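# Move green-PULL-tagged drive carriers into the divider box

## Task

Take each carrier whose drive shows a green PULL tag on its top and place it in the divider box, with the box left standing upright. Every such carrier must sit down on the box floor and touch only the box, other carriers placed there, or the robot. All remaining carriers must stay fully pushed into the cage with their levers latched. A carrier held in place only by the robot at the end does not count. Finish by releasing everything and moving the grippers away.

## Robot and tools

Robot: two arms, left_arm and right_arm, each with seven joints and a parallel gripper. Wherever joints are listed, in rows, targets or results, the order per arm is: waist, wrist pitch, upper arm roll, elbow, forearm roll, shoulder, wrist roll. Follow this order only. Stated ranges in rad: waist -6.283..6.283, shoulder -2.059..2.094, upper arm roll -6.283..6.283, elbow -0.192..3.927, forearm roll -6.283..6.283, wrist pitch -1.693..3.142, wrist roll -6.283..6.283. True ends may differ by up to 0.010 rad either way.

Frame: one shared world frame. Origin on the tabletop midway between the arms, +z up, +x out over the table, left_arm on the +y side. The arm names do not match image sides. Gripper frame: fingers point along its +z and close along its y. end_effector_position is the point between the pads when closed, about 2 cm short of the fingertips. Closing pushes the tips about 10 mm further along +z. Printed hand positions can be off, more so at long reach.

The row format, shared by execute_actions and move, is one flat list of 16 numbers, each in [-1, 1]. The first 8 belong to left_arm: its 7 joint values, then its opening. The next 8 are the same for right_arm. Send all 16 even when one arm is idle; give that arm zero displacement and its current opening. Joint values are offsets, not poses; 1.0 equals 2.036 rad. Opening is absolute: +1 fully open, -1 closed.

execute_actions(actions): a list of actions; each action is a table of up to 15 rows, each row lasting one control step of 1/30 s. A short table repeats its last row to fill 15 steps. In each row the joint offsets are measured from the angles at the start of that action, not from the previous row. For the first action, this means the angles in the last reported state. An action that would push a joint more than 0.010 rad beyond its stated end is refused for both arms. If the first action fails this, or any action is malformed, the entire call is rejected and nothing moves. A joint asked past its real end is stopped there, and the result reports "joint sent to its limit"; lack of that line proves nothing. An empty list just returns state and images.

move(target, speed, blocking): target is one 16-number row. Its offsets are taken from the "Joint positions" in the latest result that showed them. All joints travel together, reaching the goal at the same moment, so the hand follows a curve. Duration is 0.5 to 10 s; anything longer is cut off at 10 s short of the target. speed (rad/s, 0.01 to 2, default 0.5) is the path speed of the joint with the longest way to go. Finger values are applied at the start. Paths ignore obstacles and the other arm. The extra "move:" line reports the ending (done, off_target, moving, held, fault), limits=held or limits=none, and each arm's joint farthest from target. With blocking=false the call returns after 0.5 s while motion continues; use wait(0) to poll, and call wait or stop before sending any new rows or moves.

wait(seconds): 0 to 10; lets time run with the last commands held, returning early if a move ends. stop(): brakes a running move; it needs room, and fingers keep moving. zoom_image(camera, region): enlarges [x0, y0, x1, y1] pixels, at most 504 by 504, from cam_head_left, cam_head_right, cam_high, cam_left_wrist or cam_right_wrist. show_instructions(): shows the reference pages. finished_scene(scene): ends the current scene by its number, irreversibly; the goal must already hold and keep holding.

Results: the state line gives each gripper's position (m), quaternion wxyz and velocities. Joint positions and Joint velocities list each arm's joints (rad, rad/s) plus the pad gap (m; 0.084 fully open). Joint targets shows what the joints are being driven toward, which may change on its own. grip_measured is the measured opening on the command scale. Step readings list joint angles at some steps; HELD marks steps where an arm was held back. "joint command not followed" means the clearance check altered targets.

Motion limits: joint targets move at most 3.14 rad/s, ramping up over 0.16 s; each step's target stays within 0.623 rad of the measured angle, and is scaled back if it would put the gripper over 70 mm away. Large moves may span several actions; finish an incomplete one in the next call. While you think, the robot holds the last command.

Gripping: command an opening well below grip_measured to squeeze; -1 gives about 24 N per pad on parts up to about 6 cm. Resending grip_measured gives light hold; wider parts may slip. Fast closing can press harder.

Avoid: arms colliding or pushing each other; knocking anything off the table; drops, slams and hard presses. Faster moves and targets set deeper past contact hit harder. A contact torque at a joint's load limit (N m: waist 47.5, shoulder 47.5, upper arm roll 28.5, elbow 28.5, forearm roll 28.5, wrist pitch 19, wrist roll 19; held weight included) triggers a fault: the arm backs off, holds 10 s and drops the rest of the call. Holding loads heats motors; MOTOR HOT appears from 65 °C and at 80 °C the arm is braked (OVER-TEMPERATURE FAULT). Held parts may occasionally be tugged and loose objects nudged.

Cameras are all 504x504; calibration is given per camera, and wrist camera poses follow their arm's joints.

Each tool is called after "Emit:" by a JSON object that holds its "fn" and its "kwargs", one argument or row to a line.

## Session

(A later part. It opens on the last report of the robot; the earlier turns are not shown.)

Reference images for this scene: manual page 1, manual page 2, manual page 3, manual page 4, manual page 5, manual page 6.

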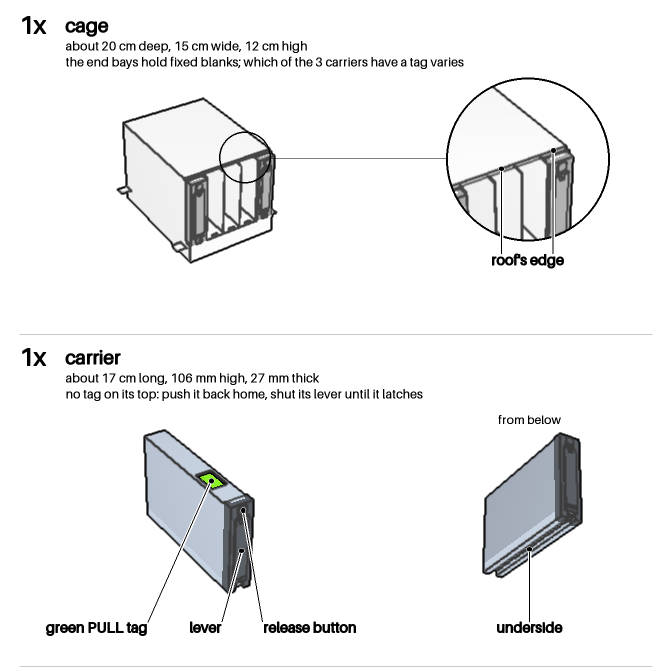

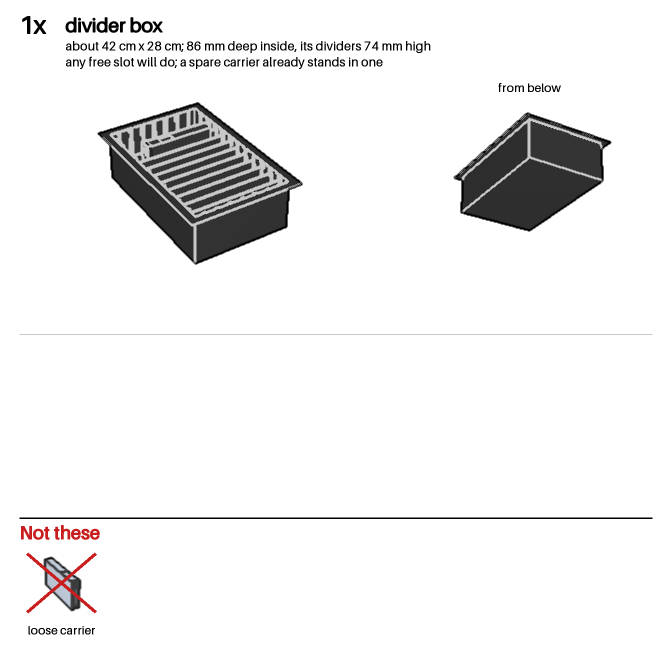

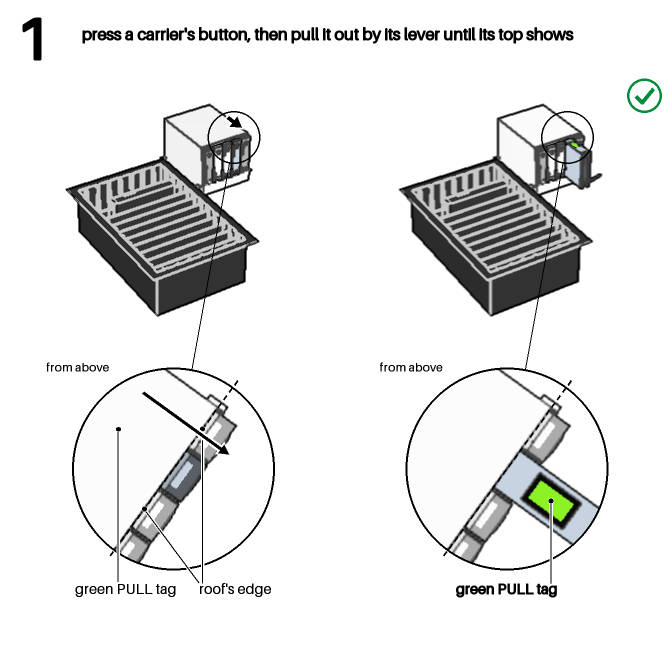

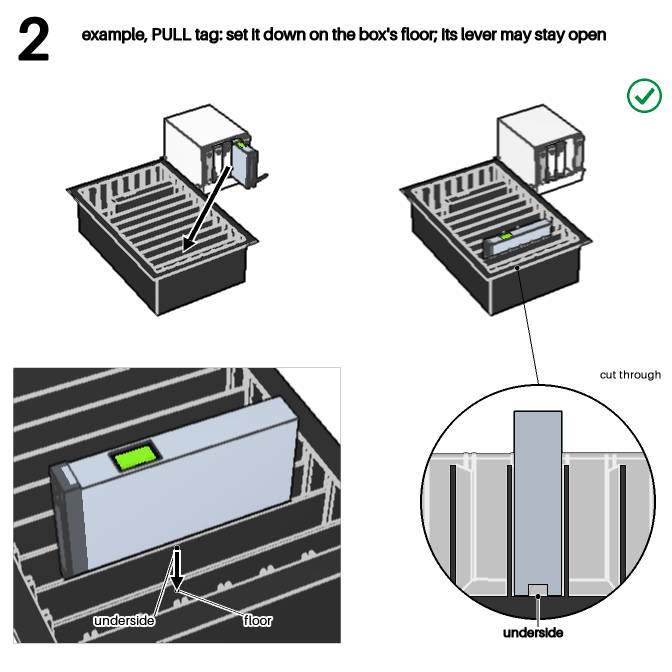

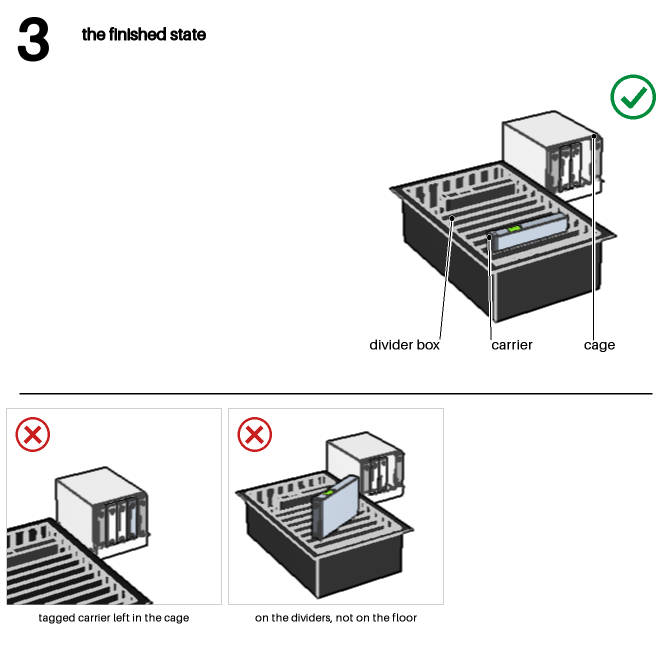

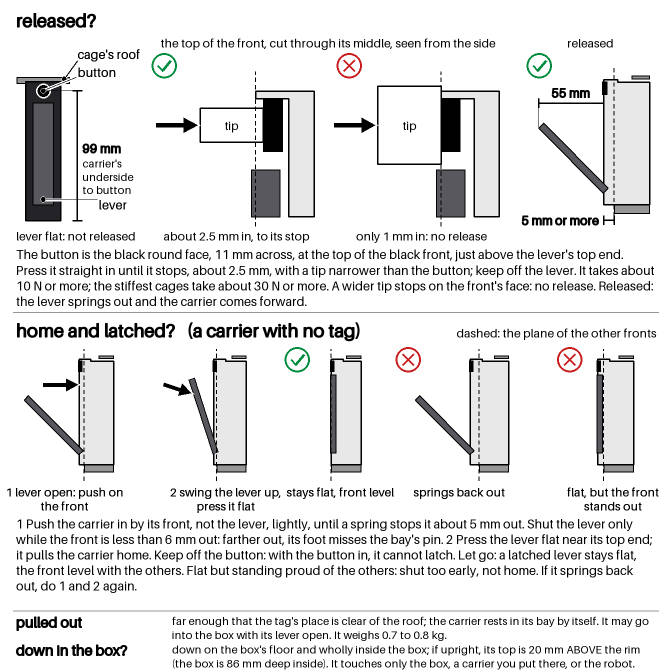

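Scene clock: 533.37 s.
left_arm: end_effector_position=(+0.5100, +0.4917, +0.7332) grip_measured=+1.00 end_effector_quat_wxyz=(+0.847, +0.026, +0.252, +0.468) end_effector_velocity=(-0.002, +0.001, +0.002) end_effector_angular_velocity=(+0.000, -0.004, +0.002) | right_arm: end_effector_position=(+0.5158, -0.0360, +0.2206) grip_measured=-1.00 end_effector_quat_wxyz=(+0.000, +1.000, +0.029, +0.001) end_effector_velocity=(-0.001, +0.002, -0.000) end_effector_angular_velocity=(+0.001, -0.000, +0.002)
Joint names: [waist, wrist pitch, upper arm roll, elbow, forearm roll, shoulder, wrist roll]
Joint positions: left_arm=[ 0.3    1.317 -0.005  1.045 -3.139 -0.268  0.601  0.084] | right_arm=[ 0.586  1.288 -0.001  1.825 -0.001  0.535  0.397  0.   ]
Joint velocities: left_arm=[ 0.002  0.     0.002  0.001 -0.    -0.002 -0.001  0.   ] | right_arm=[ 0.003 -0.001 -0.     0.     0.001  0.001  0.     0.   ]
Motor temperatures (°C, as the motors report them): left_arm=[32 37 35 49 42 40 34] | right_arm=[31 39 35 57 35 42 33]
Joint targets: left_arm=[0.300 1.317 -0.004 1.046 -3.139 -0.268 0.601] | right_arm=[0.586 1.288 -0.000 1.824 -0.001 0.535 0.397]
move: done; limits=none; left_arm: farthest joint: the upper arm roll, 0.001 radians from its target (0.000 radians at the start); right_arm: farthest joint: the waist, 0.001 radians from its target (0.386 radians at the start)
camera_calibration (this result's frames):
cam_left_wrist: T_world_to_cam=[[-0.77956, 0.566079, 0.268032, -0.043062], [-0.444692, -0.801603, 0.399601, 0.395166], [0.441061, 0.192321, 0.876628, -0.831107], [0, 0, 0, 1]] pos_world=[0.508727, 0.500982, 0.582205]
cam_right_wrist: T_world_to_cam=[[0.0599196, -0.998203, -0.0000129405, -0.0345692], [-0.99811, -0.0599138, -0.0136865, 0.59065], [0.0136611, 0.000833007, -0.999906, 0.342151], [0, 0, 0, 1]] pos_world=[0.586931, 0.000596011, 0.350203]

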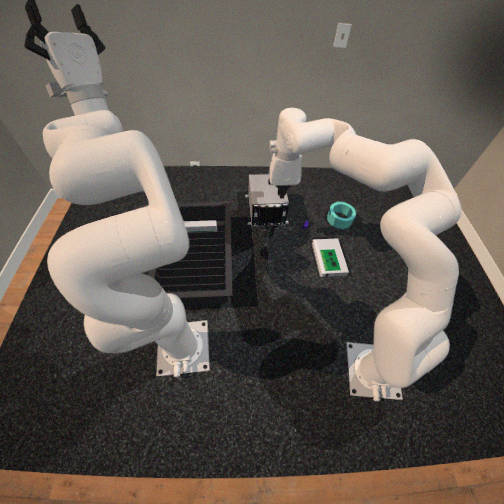

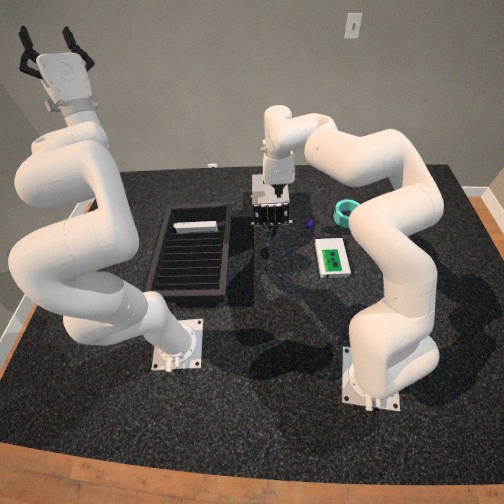

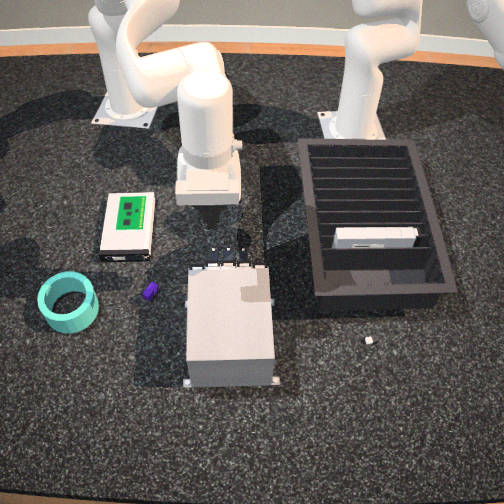

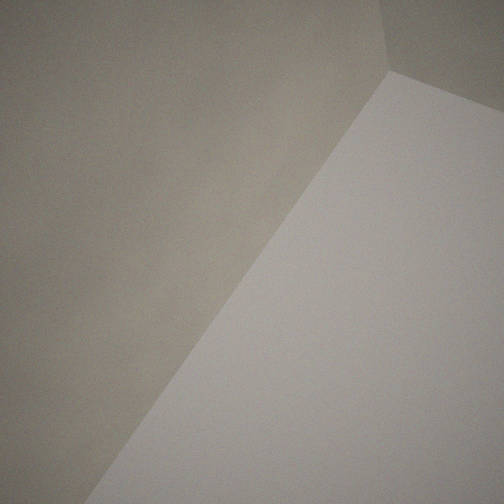

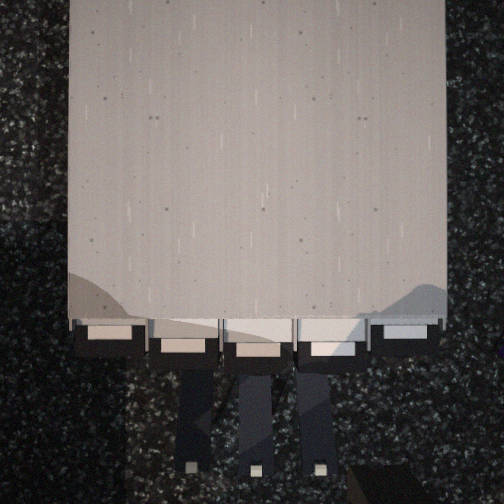

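Emit:
{"fn": "move", "kwargs": {
  "target": [0,0,0,0,0.9524,0,-0.295,1, 0,-0.0986,0,-0.0744,0,0.0251,0,-1],
  "speed": 1.0
}}

Emit:
{"fn": "move", "kwargs": {
  "target": [0,0,0,0,0.589,0,-0.305,1, 0,-0.0531,0,-0.0255,0,0.0277,0,-1],
  "speed": 0.8
}}

Scene clock: 548.83 s.
left_arm: end_effector_position=(+0.5213, +0.2697, +0.4376) grip_measured=+1.00 end_effector_quat_wxyz=(+0.535, +0.779, +0.307, +0.109) end_effector_velocity=(-0.000, +0.001, -0.000) end_effector_angular_velocity=(+0.001, +0.002, +0.001) | right_arm: end_effector_position=(+0.5154, -0.0362, +0.1402) grip_measured=-1.00 end_effector_quat_wxyz=(+0.000, +1.000, +0.029, +0.000) end_effector_velocity=(-0.000, +0.000, -0.000) end_effector_angular_velocity=(+0.000, +0.001, +0.000)
Joint names: [waist, wrist pitch, upper arm roll, elbow, forearm roll, shoulder, wrist roll]
Joint positions: left_arm=[ 0.3    1.317 -0.005  1.045 -1.201 -0.268  0.     0.084] | right_arm=[ 0.586  1.088 -0.001  1.673 -0.001  0.586  0.397  0.   ]
Joint velocities: left_arm=[ 0.     0.     0.001  0.     0.003  0.    -0.001  0.   ] | right_arm=[ 0.001  0.    -0.    -0.001  0.001  0.     0.     0.   ]
Motor temperatures (°C, as the motors report them): left_arm=[32 37 35 54 42 40 34] | right_arm=[31 38 35 61 35 44 33]
Joint targets: left_arm=[0.300 1.317 -0.005 1.045 -1.200 -0.268 0.000] | right_arm=[0.586 1.088 -0.001 1.673 -0.001 0.586 0.397]
move: done; limits=none; left_arm: farthest joint: the forearm roll, 0.001 radians from its target (1.939 radians at the start); right_arm: farthest joint: the waist, 0.000 radians from its target (0.000 radians at the start)
camera_calibration (this result's frames):
cam_left_wrist: T_world_to_cam=[[0.364289, -0.226321, 0.903367, -0.48995], [-0.78666, -0.593971, 0.168418, 0.563749], [0.498458, -0.771995, -0.394415, 0.252037], [0, 0, 0, 1]] pos_world=[0.496332, 0.418536, 0.447066]
cam_right_wrist: T_world_to_cam=[[0.0600517, -0.998195, 0.000641325, -0.0348993], [-0.998122, -0.060055, -0.0120511, 0.588899], [0.0120678, 0.0000835665, -0.999927, 0.262534], [0, 0, 0, 1]] pos_world=[0.586721, 0.000508099, 0.269634]

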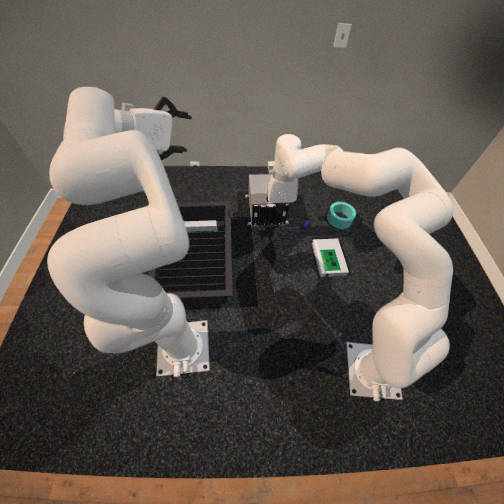

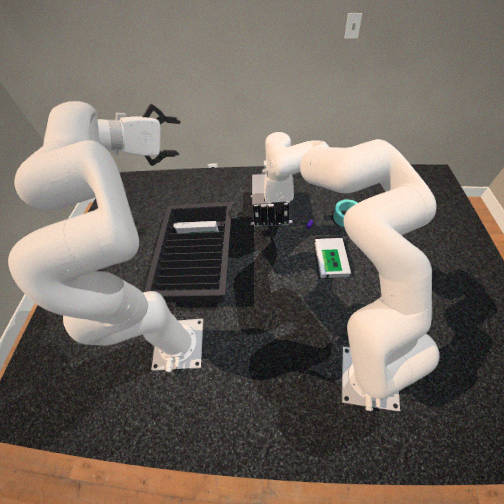

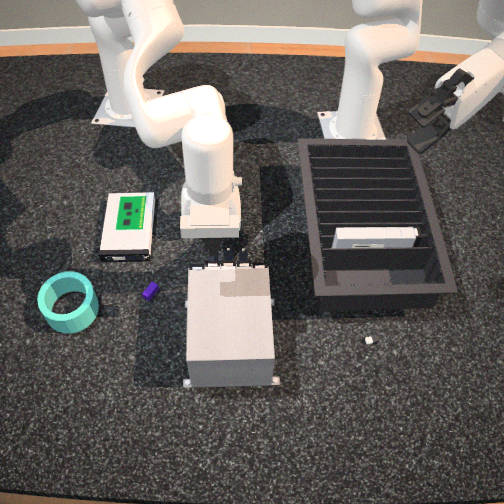

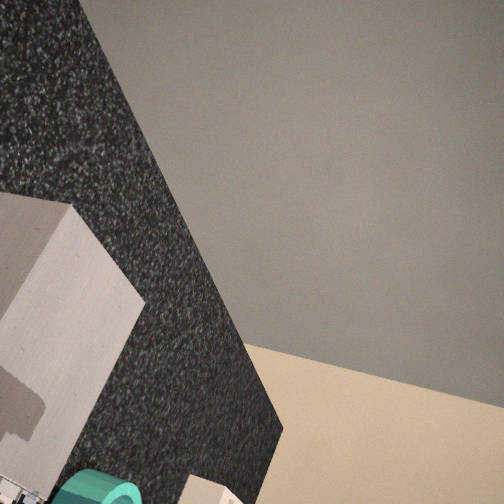

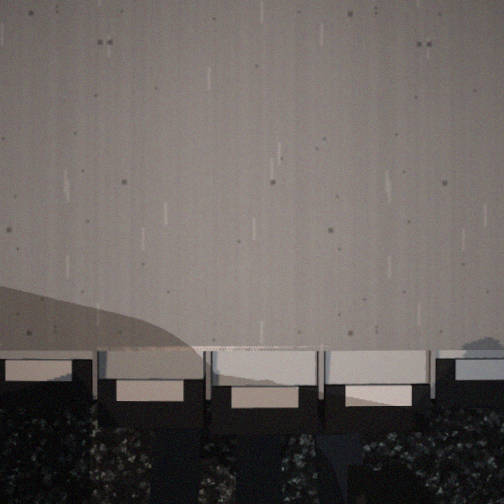

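Scene clock: 551.03 s.
left_arm: end_effector_position=(+0.4049, +0.4468, +0.2993) grip_measured=+1.00 end_effector_quat_wxyz=(+0.000, +0.870, +0.492, -0.002) end_effector_velocity=(-0.001, +0.002, -0.000) end_effector_angular_velocity=(+0.002, +0.002, +0.003) | right_arm: end_effector_position=(+0.5154, -0.0362, +0.0922) grip_measured=-1.00 end_effector_quat_wxyz=(+0.000, +1.000, +0.029, +0.000) end_effector_velocity=(+0.000, -0.000, -0.001) end_effector_angular_velocity=(+0.000, -0.000, +0.000)
Joint names: [waist, wrist pitch, upper arm roll, elbow, forearm roll, shoulder, wrist roll]
Joint positions: left_arm=[ 0.3    1.317 -0.005  1.045 -0.002 -0.268 -0.62   0.084] | right_arm=[ 0.586  0.98  -0.001  1.621 -0.001  0.642  0.397  0.   ]
Joint velocities: left_arm=[ 0.     0.001  0.003  0.     0.003  0.    -0.001  0.   ] | right_arm=[-0.    -0.002 -0.    -0.001  0.     0.    -0.001  0.   ]
Motor temperatures (°C, as the motors report them): left_arm=[32 37 35 54 42 40 34] | right_arm=[31 38 35 62 35 44 33]
Joint targets: left_arm=[0.300 1.317 -0.005 1.045 -0.002 -0.268 -0.621] | right_arm=[0.586 0.980 -0.001 1.621 -0.001 0.642 0.397]
move: done; limits=none; left_arm: farthest joint: the waist, 0.000 radians from its target (0.000 radians at the start); right_arm: farthest joint: the waist, 0.000 radians from its target (0.000 radians at the start)
camera_calibration (this result's frames):
cam_left_wrist: T_world_to_cam=[[0.861568, -0.507586, 0.00758152, -0.0900905], [-0.507639, -0.861523, 0.00900945, 0.654917], [0.00195858, -0.0116109, -0.999931, 0.434842], [0, 0, 0, 1]] pos_world=[0.409229, 0.523546, 0.429595]
cam_right_wrist: T_world_to_cam=[[0.0601272, -0.99819, 0.000683201, -0.0349057], [-0.998119, -0.060131, -0.0119193, 0.588301], [0.0119388, 0.0000347565, -0.999929, 0.214552], [0, 0, 0, 1]] pos_world=[0.586732, 0.000525087, 0.221572]

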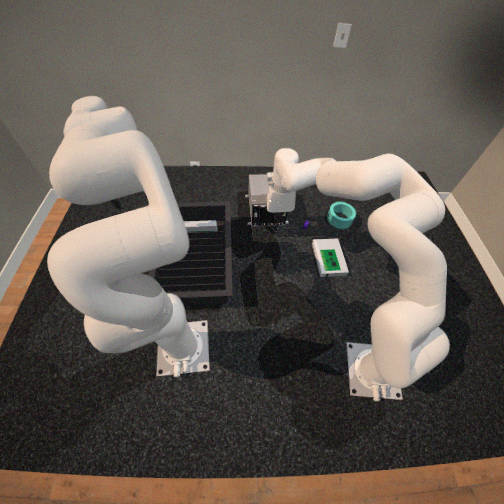

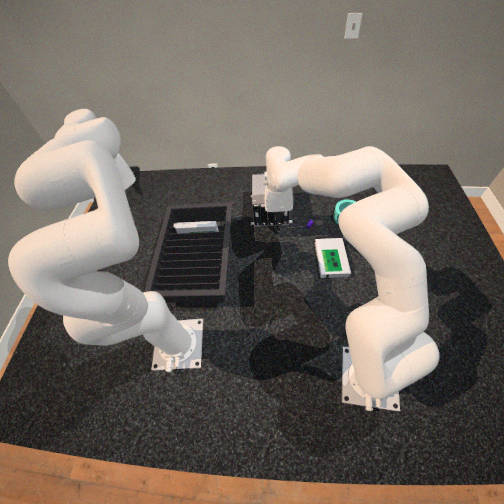

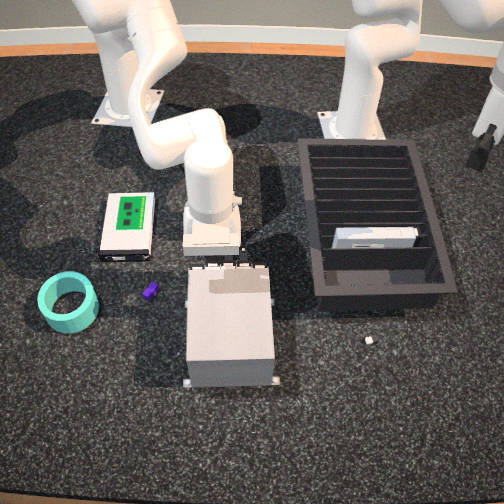

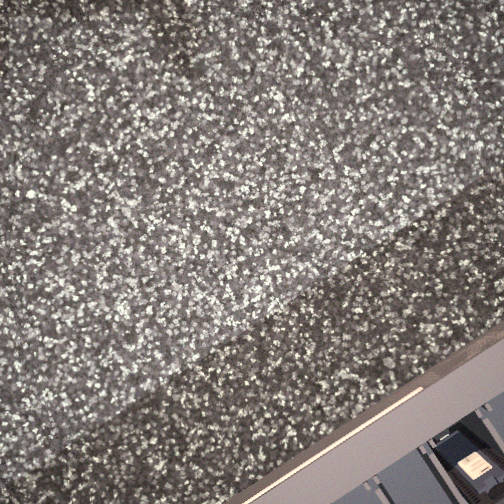

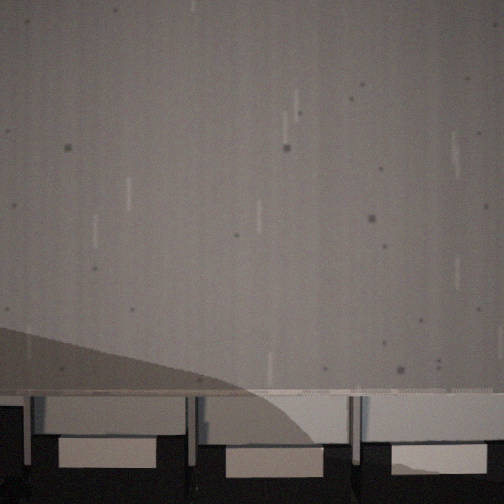

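Emit:
{"fn": "execute_actions", "kwargs": {
  "actions": []
}}

Scene clock: 576.40 s.
left_arm: end_effector_position=(+0.4048, +0.4469, +0.2993) grip_measured=+1.00 end_effector_quat_wxyz=(+0.000, +0.870, +0.492, -0.002) end_effector_velocity=(-0.000, -0.001, -0.001) end_effector_angular_velocity=(-0.000, +0.002, -0.001) | right_arm: end_effector_position=(+0.5153, -0.0362, +0.0921) grip_measured=-1.00 end_effector_quat_wxyz=(+0.000, +1.000, +0.029, +0.000) end_effector_velocity=(-0.000, +0.000, -0.000) end_effector_angular_velocity=(-0.001, +0.001, +0.001)
Joint names: [waist, wrist pitch, upper arm roll, elbow, forearm roll, shoulder, wrist roll]
Joint positions: left_arm=[ 0.3    1.317 -0.005  1.045 -0.002 -0.268 -0.621  0.084] | right_arm=[ 0.586  0.98  -0.001  1.621 -0.001  0.642  0.397  0.   ]
Joint velocities: left_arm=[-0.001  0.001 -0.002 -0.001  0.    -0.    -0.001 -0.   ] | right_arm=[ 0.001  0.001 -0.     0.    -0.     0.    -0.     0.   ]
Motor temperatures (°C, as the motors report them): left_arm=[32 37 35 56 42 40 34] | right_arm=[31 38 35 64 35 46 33]
Joint targets: left_arm=[0.300 1.317 -0.005 1.045 -0.002 -0.268 -0.621] | right_arm=[0.586 0.980 -0.001 1.621 -0.001 0.642 0.397]
camera_calibration (this result's frames):
cam_left_wrist: T_world_to_cam=[[0.861625, -0.507492, 0.00729663, -0.089984], [-0.507542, -0.861582, 0.00880215, 0.655029], [0.00181962, -0.0112875, -0.999935, 0.434756], [0, 0, 0, 1]] pos_world=[0.409196, 0.523602, 0.429618]
cam_right_wrist: T_world_to_cam=[[0.0601271, -0.99819, 0.000708886, -0.0349148], [-0.99812, -0.0601312, -0.0118585, 0.588279], [0.0118796, 0.0000054613, -0.999929, 0.214538], [0, 0, 0, 1]] pos_world=[0.586724, 0.000521152, 0.221523]

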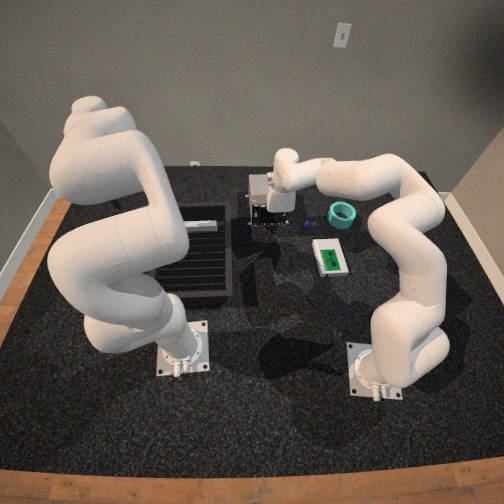

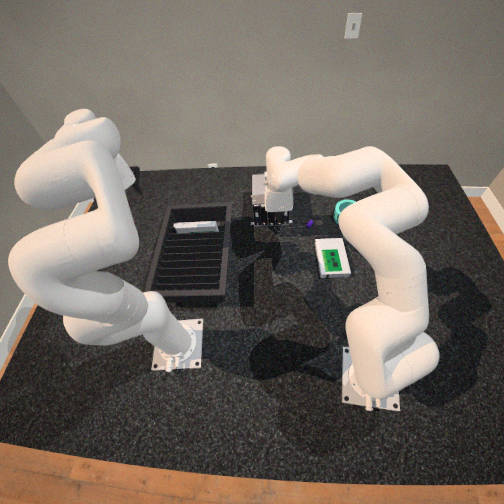

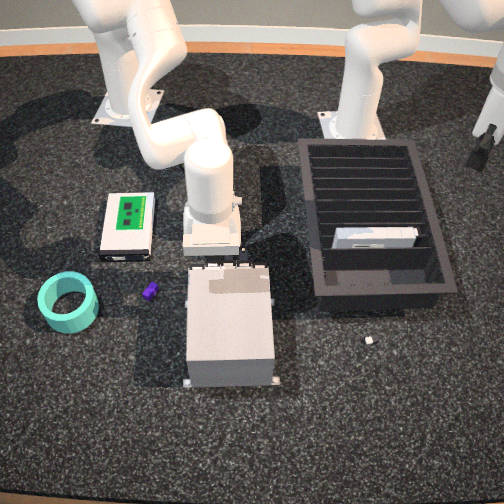

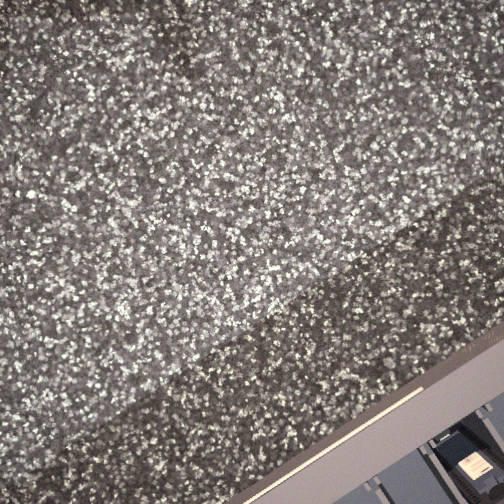

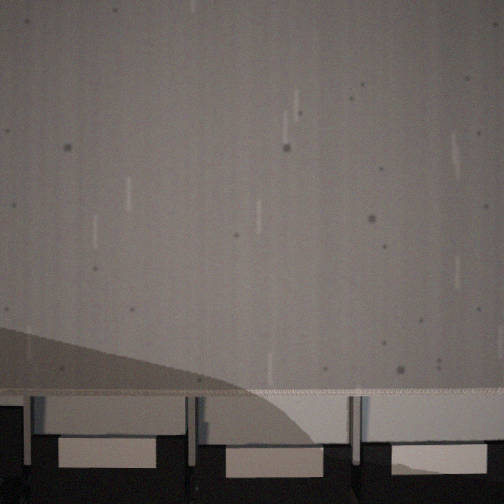

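Emit:
{"fn": "move", "kwargs": {
  "target": [0,0,0,0,0,0,0,1, 0.0104,-0.0311,0,-0.0797,0,-0.0485,0.0104,-1],
  "speed": 0.2
}}

Emit:
{"fn": "move", "kwargs": {
  "target": [0,0,0,0,0,0,0,1, 0.0116,-0.0265,0,-0.0712,0,-0.0448,0.0116,-1],
  "speed": 0.2
}}

Scene clock: 588.07 s.
left_arm: end_effector_position=(+0.4048, +0.4469, +0.2993) grip_measured=+1.00 end_effector_quat_wxyz=(+0.000, +0.870, +0.492, -0.002) end_effector_velocity=(-0.001, +0.000, -0.000) end_effector_angular_velocity=(-0.001, +0.002, -0.000) | right_arm: end_effector_position=(+0.4833, -0.0381, +0.0923) grip_measured=-1.00 end_effector_quat_wxyz=(+0.000, +1.000, +0.029, +0.000) end_effector_velocity=(-0.001, -0.000, -0.000) end_effector_angular_velocity=(-0.000, -0.000, +0.000)
Joint names: [waist, wrist pitch, upper arm roll, elbow, forearm roll, shoulder, wrist roll]
Joint positions: left_arm=[ 0.3    1.317 -0.005  1.045 -0.002 -0.268 -0.621  0.084] | right_arm=[ 0.607  0.916 -0.001  1.46  -0.001  0.543  0.419  0.   ]
Joint velocities: left_arm=[ 0.001  0.002 -0.    -0.     0.     0.     0.001  0.   ] | right_arm=[ 0.    -0.002 -0.    -0.004 -0.    -0.002 -0.     0.   ]
Motor temperatures (°C, as the motors report them): left_arm=[32 37 35 56 42 39 34] | right_arm=[31 38 35 64 35 47 33]
Joint targets: left_arm=[0.300 1.317 -0.005 1.045 -0.002 -0.268 -0.621] | right_arm=[0.607 0.916 -0.001 1.459 -0.001 0.543 0.419]
move: done; limits=none; left_arm: farthest joint: the waist, 0.000 radians from its target (0.000 radians at the start); right_arm: farthest joint: the elbow, 0.001 radians from its target (0.163 radians at the start)
camera_calibration (this result's frames):
cam_left_wrist: T_world_to_cam=[[0.861625, -0.507492, 0.00729656, -0.089984], [-0.507542, -0.861582, 0.00880204, 0.655029], [0.00181962, -0.0112874, -0.999935, 0.434756], [0, 0, 0, 1]] pos_world=[0.409196, 0.523602, 0.429619]
cam_right_wrist: T_world_to_cam=[[0.0600027, -0.998198, 0.000401505, -0.0347855], [-0.99812, -0.0600031, -0.0124914, 0.556216], [0.0124929, 0.000348765, -0.999922, 0.214836], [0, 0, 0, 1]] pos_world=[0.554573, -0.00142311, 0.221781]

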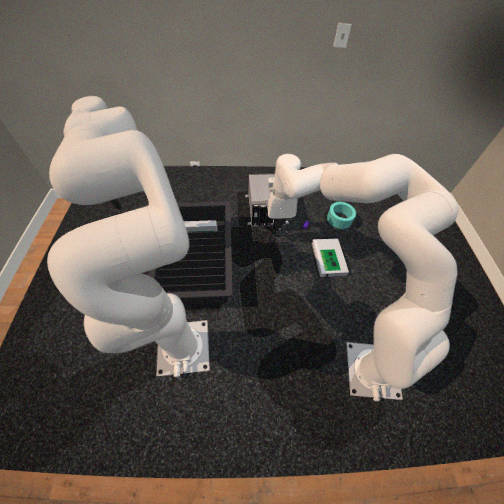

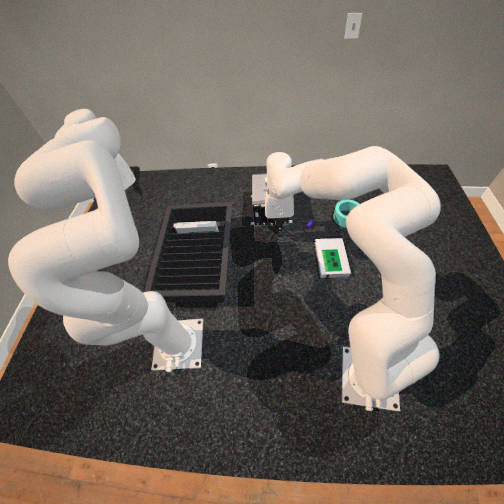

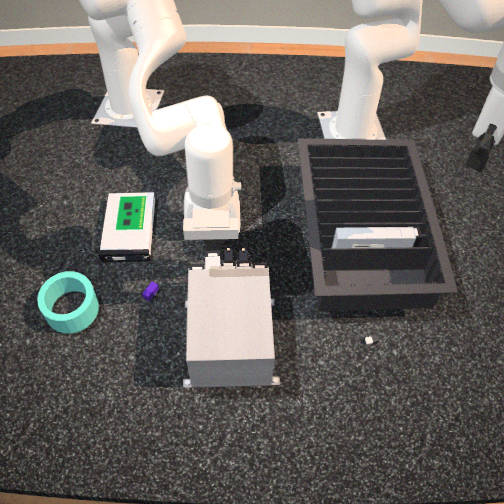

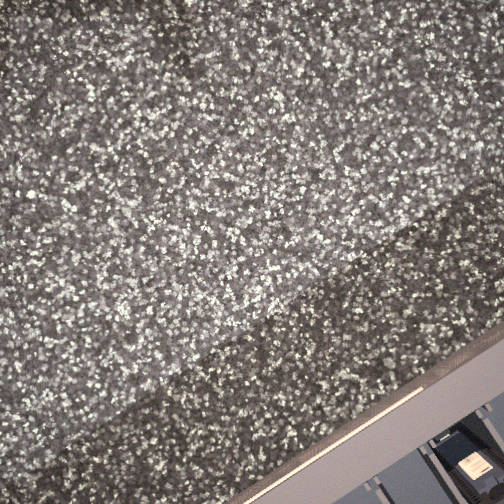

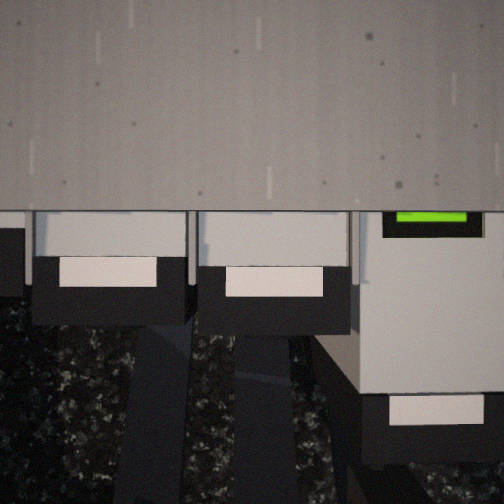

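Scene clock: 589.27 s.
left_arm: end_effector_position=(+0.4048, +0.4469, +0.2993) grip_measured=+1.00 end_effector_quat_wxyz=(+0.000, +0.870, +0.492, -0.002) end_effector_velocity=(+0.000, +0.000, +0.000) end_effector_angular_velocity=(+0.000, -0.001, +0.000) | right_arm: end_effector_position=(+0.4512, -0.0399, +0.0926) grip_measured=-1.00 end_effector_quat_wxyz=(+0.000, +1.000, +0.029, +0.001) end_effector_velocity=(-0.001, -0.001, -0.001) end_effector_angular_velocity=(-0.002, +0.002, -0.001)
Joint names: [waist, wrist pitch, upper arm roll, elbow, forearm roll, shoulder, wrist roll]
Joint positions: left_arm=[ 0.3    1.317 -0.005  1.045 -0.002 -0.268 -0.621  0.084] | right_arm=[ 0.63   0.862 -0.001  1.316 -0.001  0.452  0.442  0.   ]
Joint velocities: left_arm=[ 0.    -0.     0.     0.001 -0.     0.    -0.     0.   ] | right_arm=[-0.001 -0.     0.    -0.004 -0.001 -0.002  0.001  0.   ]
Motor temperatures (°C, as the motors report them): left_arm=[32 37 35 56 42 39 34] | right_arm=[31 38 35 63 35 47 33]
Joint targets: left_arm=[0.300 1.317 -0.005 1.045 -0.002 -0.268 -0.621] | right_arm=[0.630 0.862 -0.001 1.315 -0.001 0.452 0.442]
move: done; limits=none; left_arm: farthest joint: the waist, 0.000 radians from its target (0.000 radians at the start); right_arm: farthest joint: the elbow, 0.001 radians from its target (0.145 radians at the start)
camera_calibration (this result's frames):
cam_left_wrist: T_world_to_cam=[[0.861625, -0.507493, 0.00729652, -0.0899839], [-0.507542, -0.861582, 0.00880196, 0.655029], [0.00181962, -0.0112873, -0.999935, 0.434756], [0, 0, 0, 1]] pos_world=[0.409196, 0.523602, 0.429618]
cam_right_wrist: T_world_to_cam=[[0.0597356, -0.998214, -0.0000412347, -0.0345225], [-0.998124, -0.0597296, -0.0134757, 0.524246], [0.0134492, 0.000846136, -0.999909, 0.215129], [0, 0, 0, 1]] pos_world=[0.522432, -0.00332989, 0.222173]

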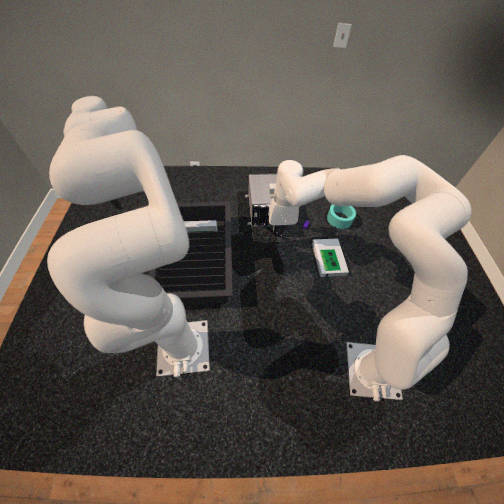

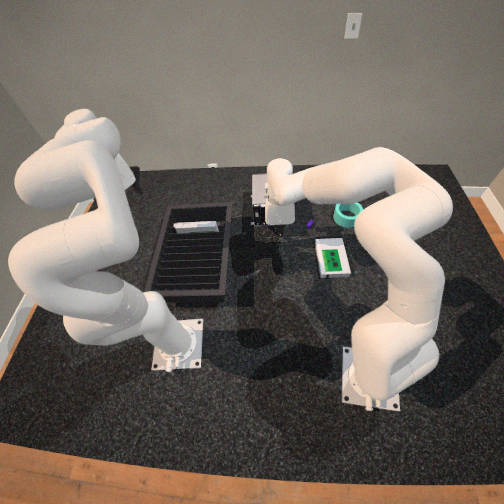

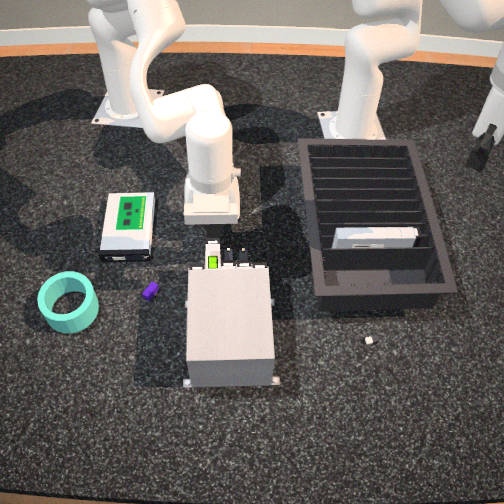

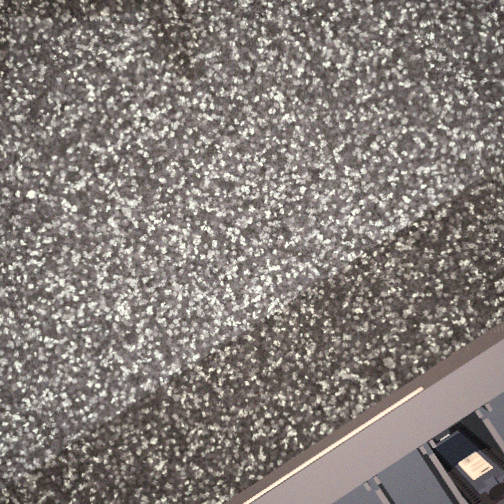

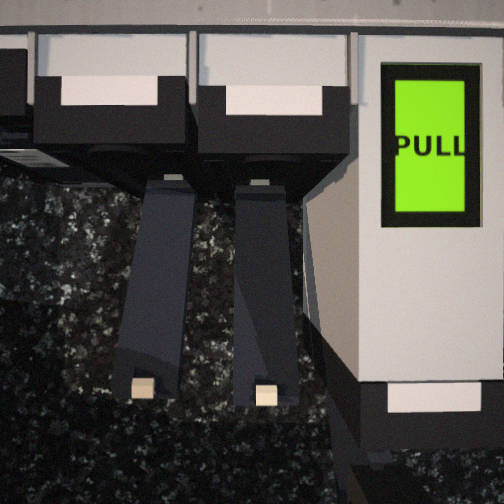

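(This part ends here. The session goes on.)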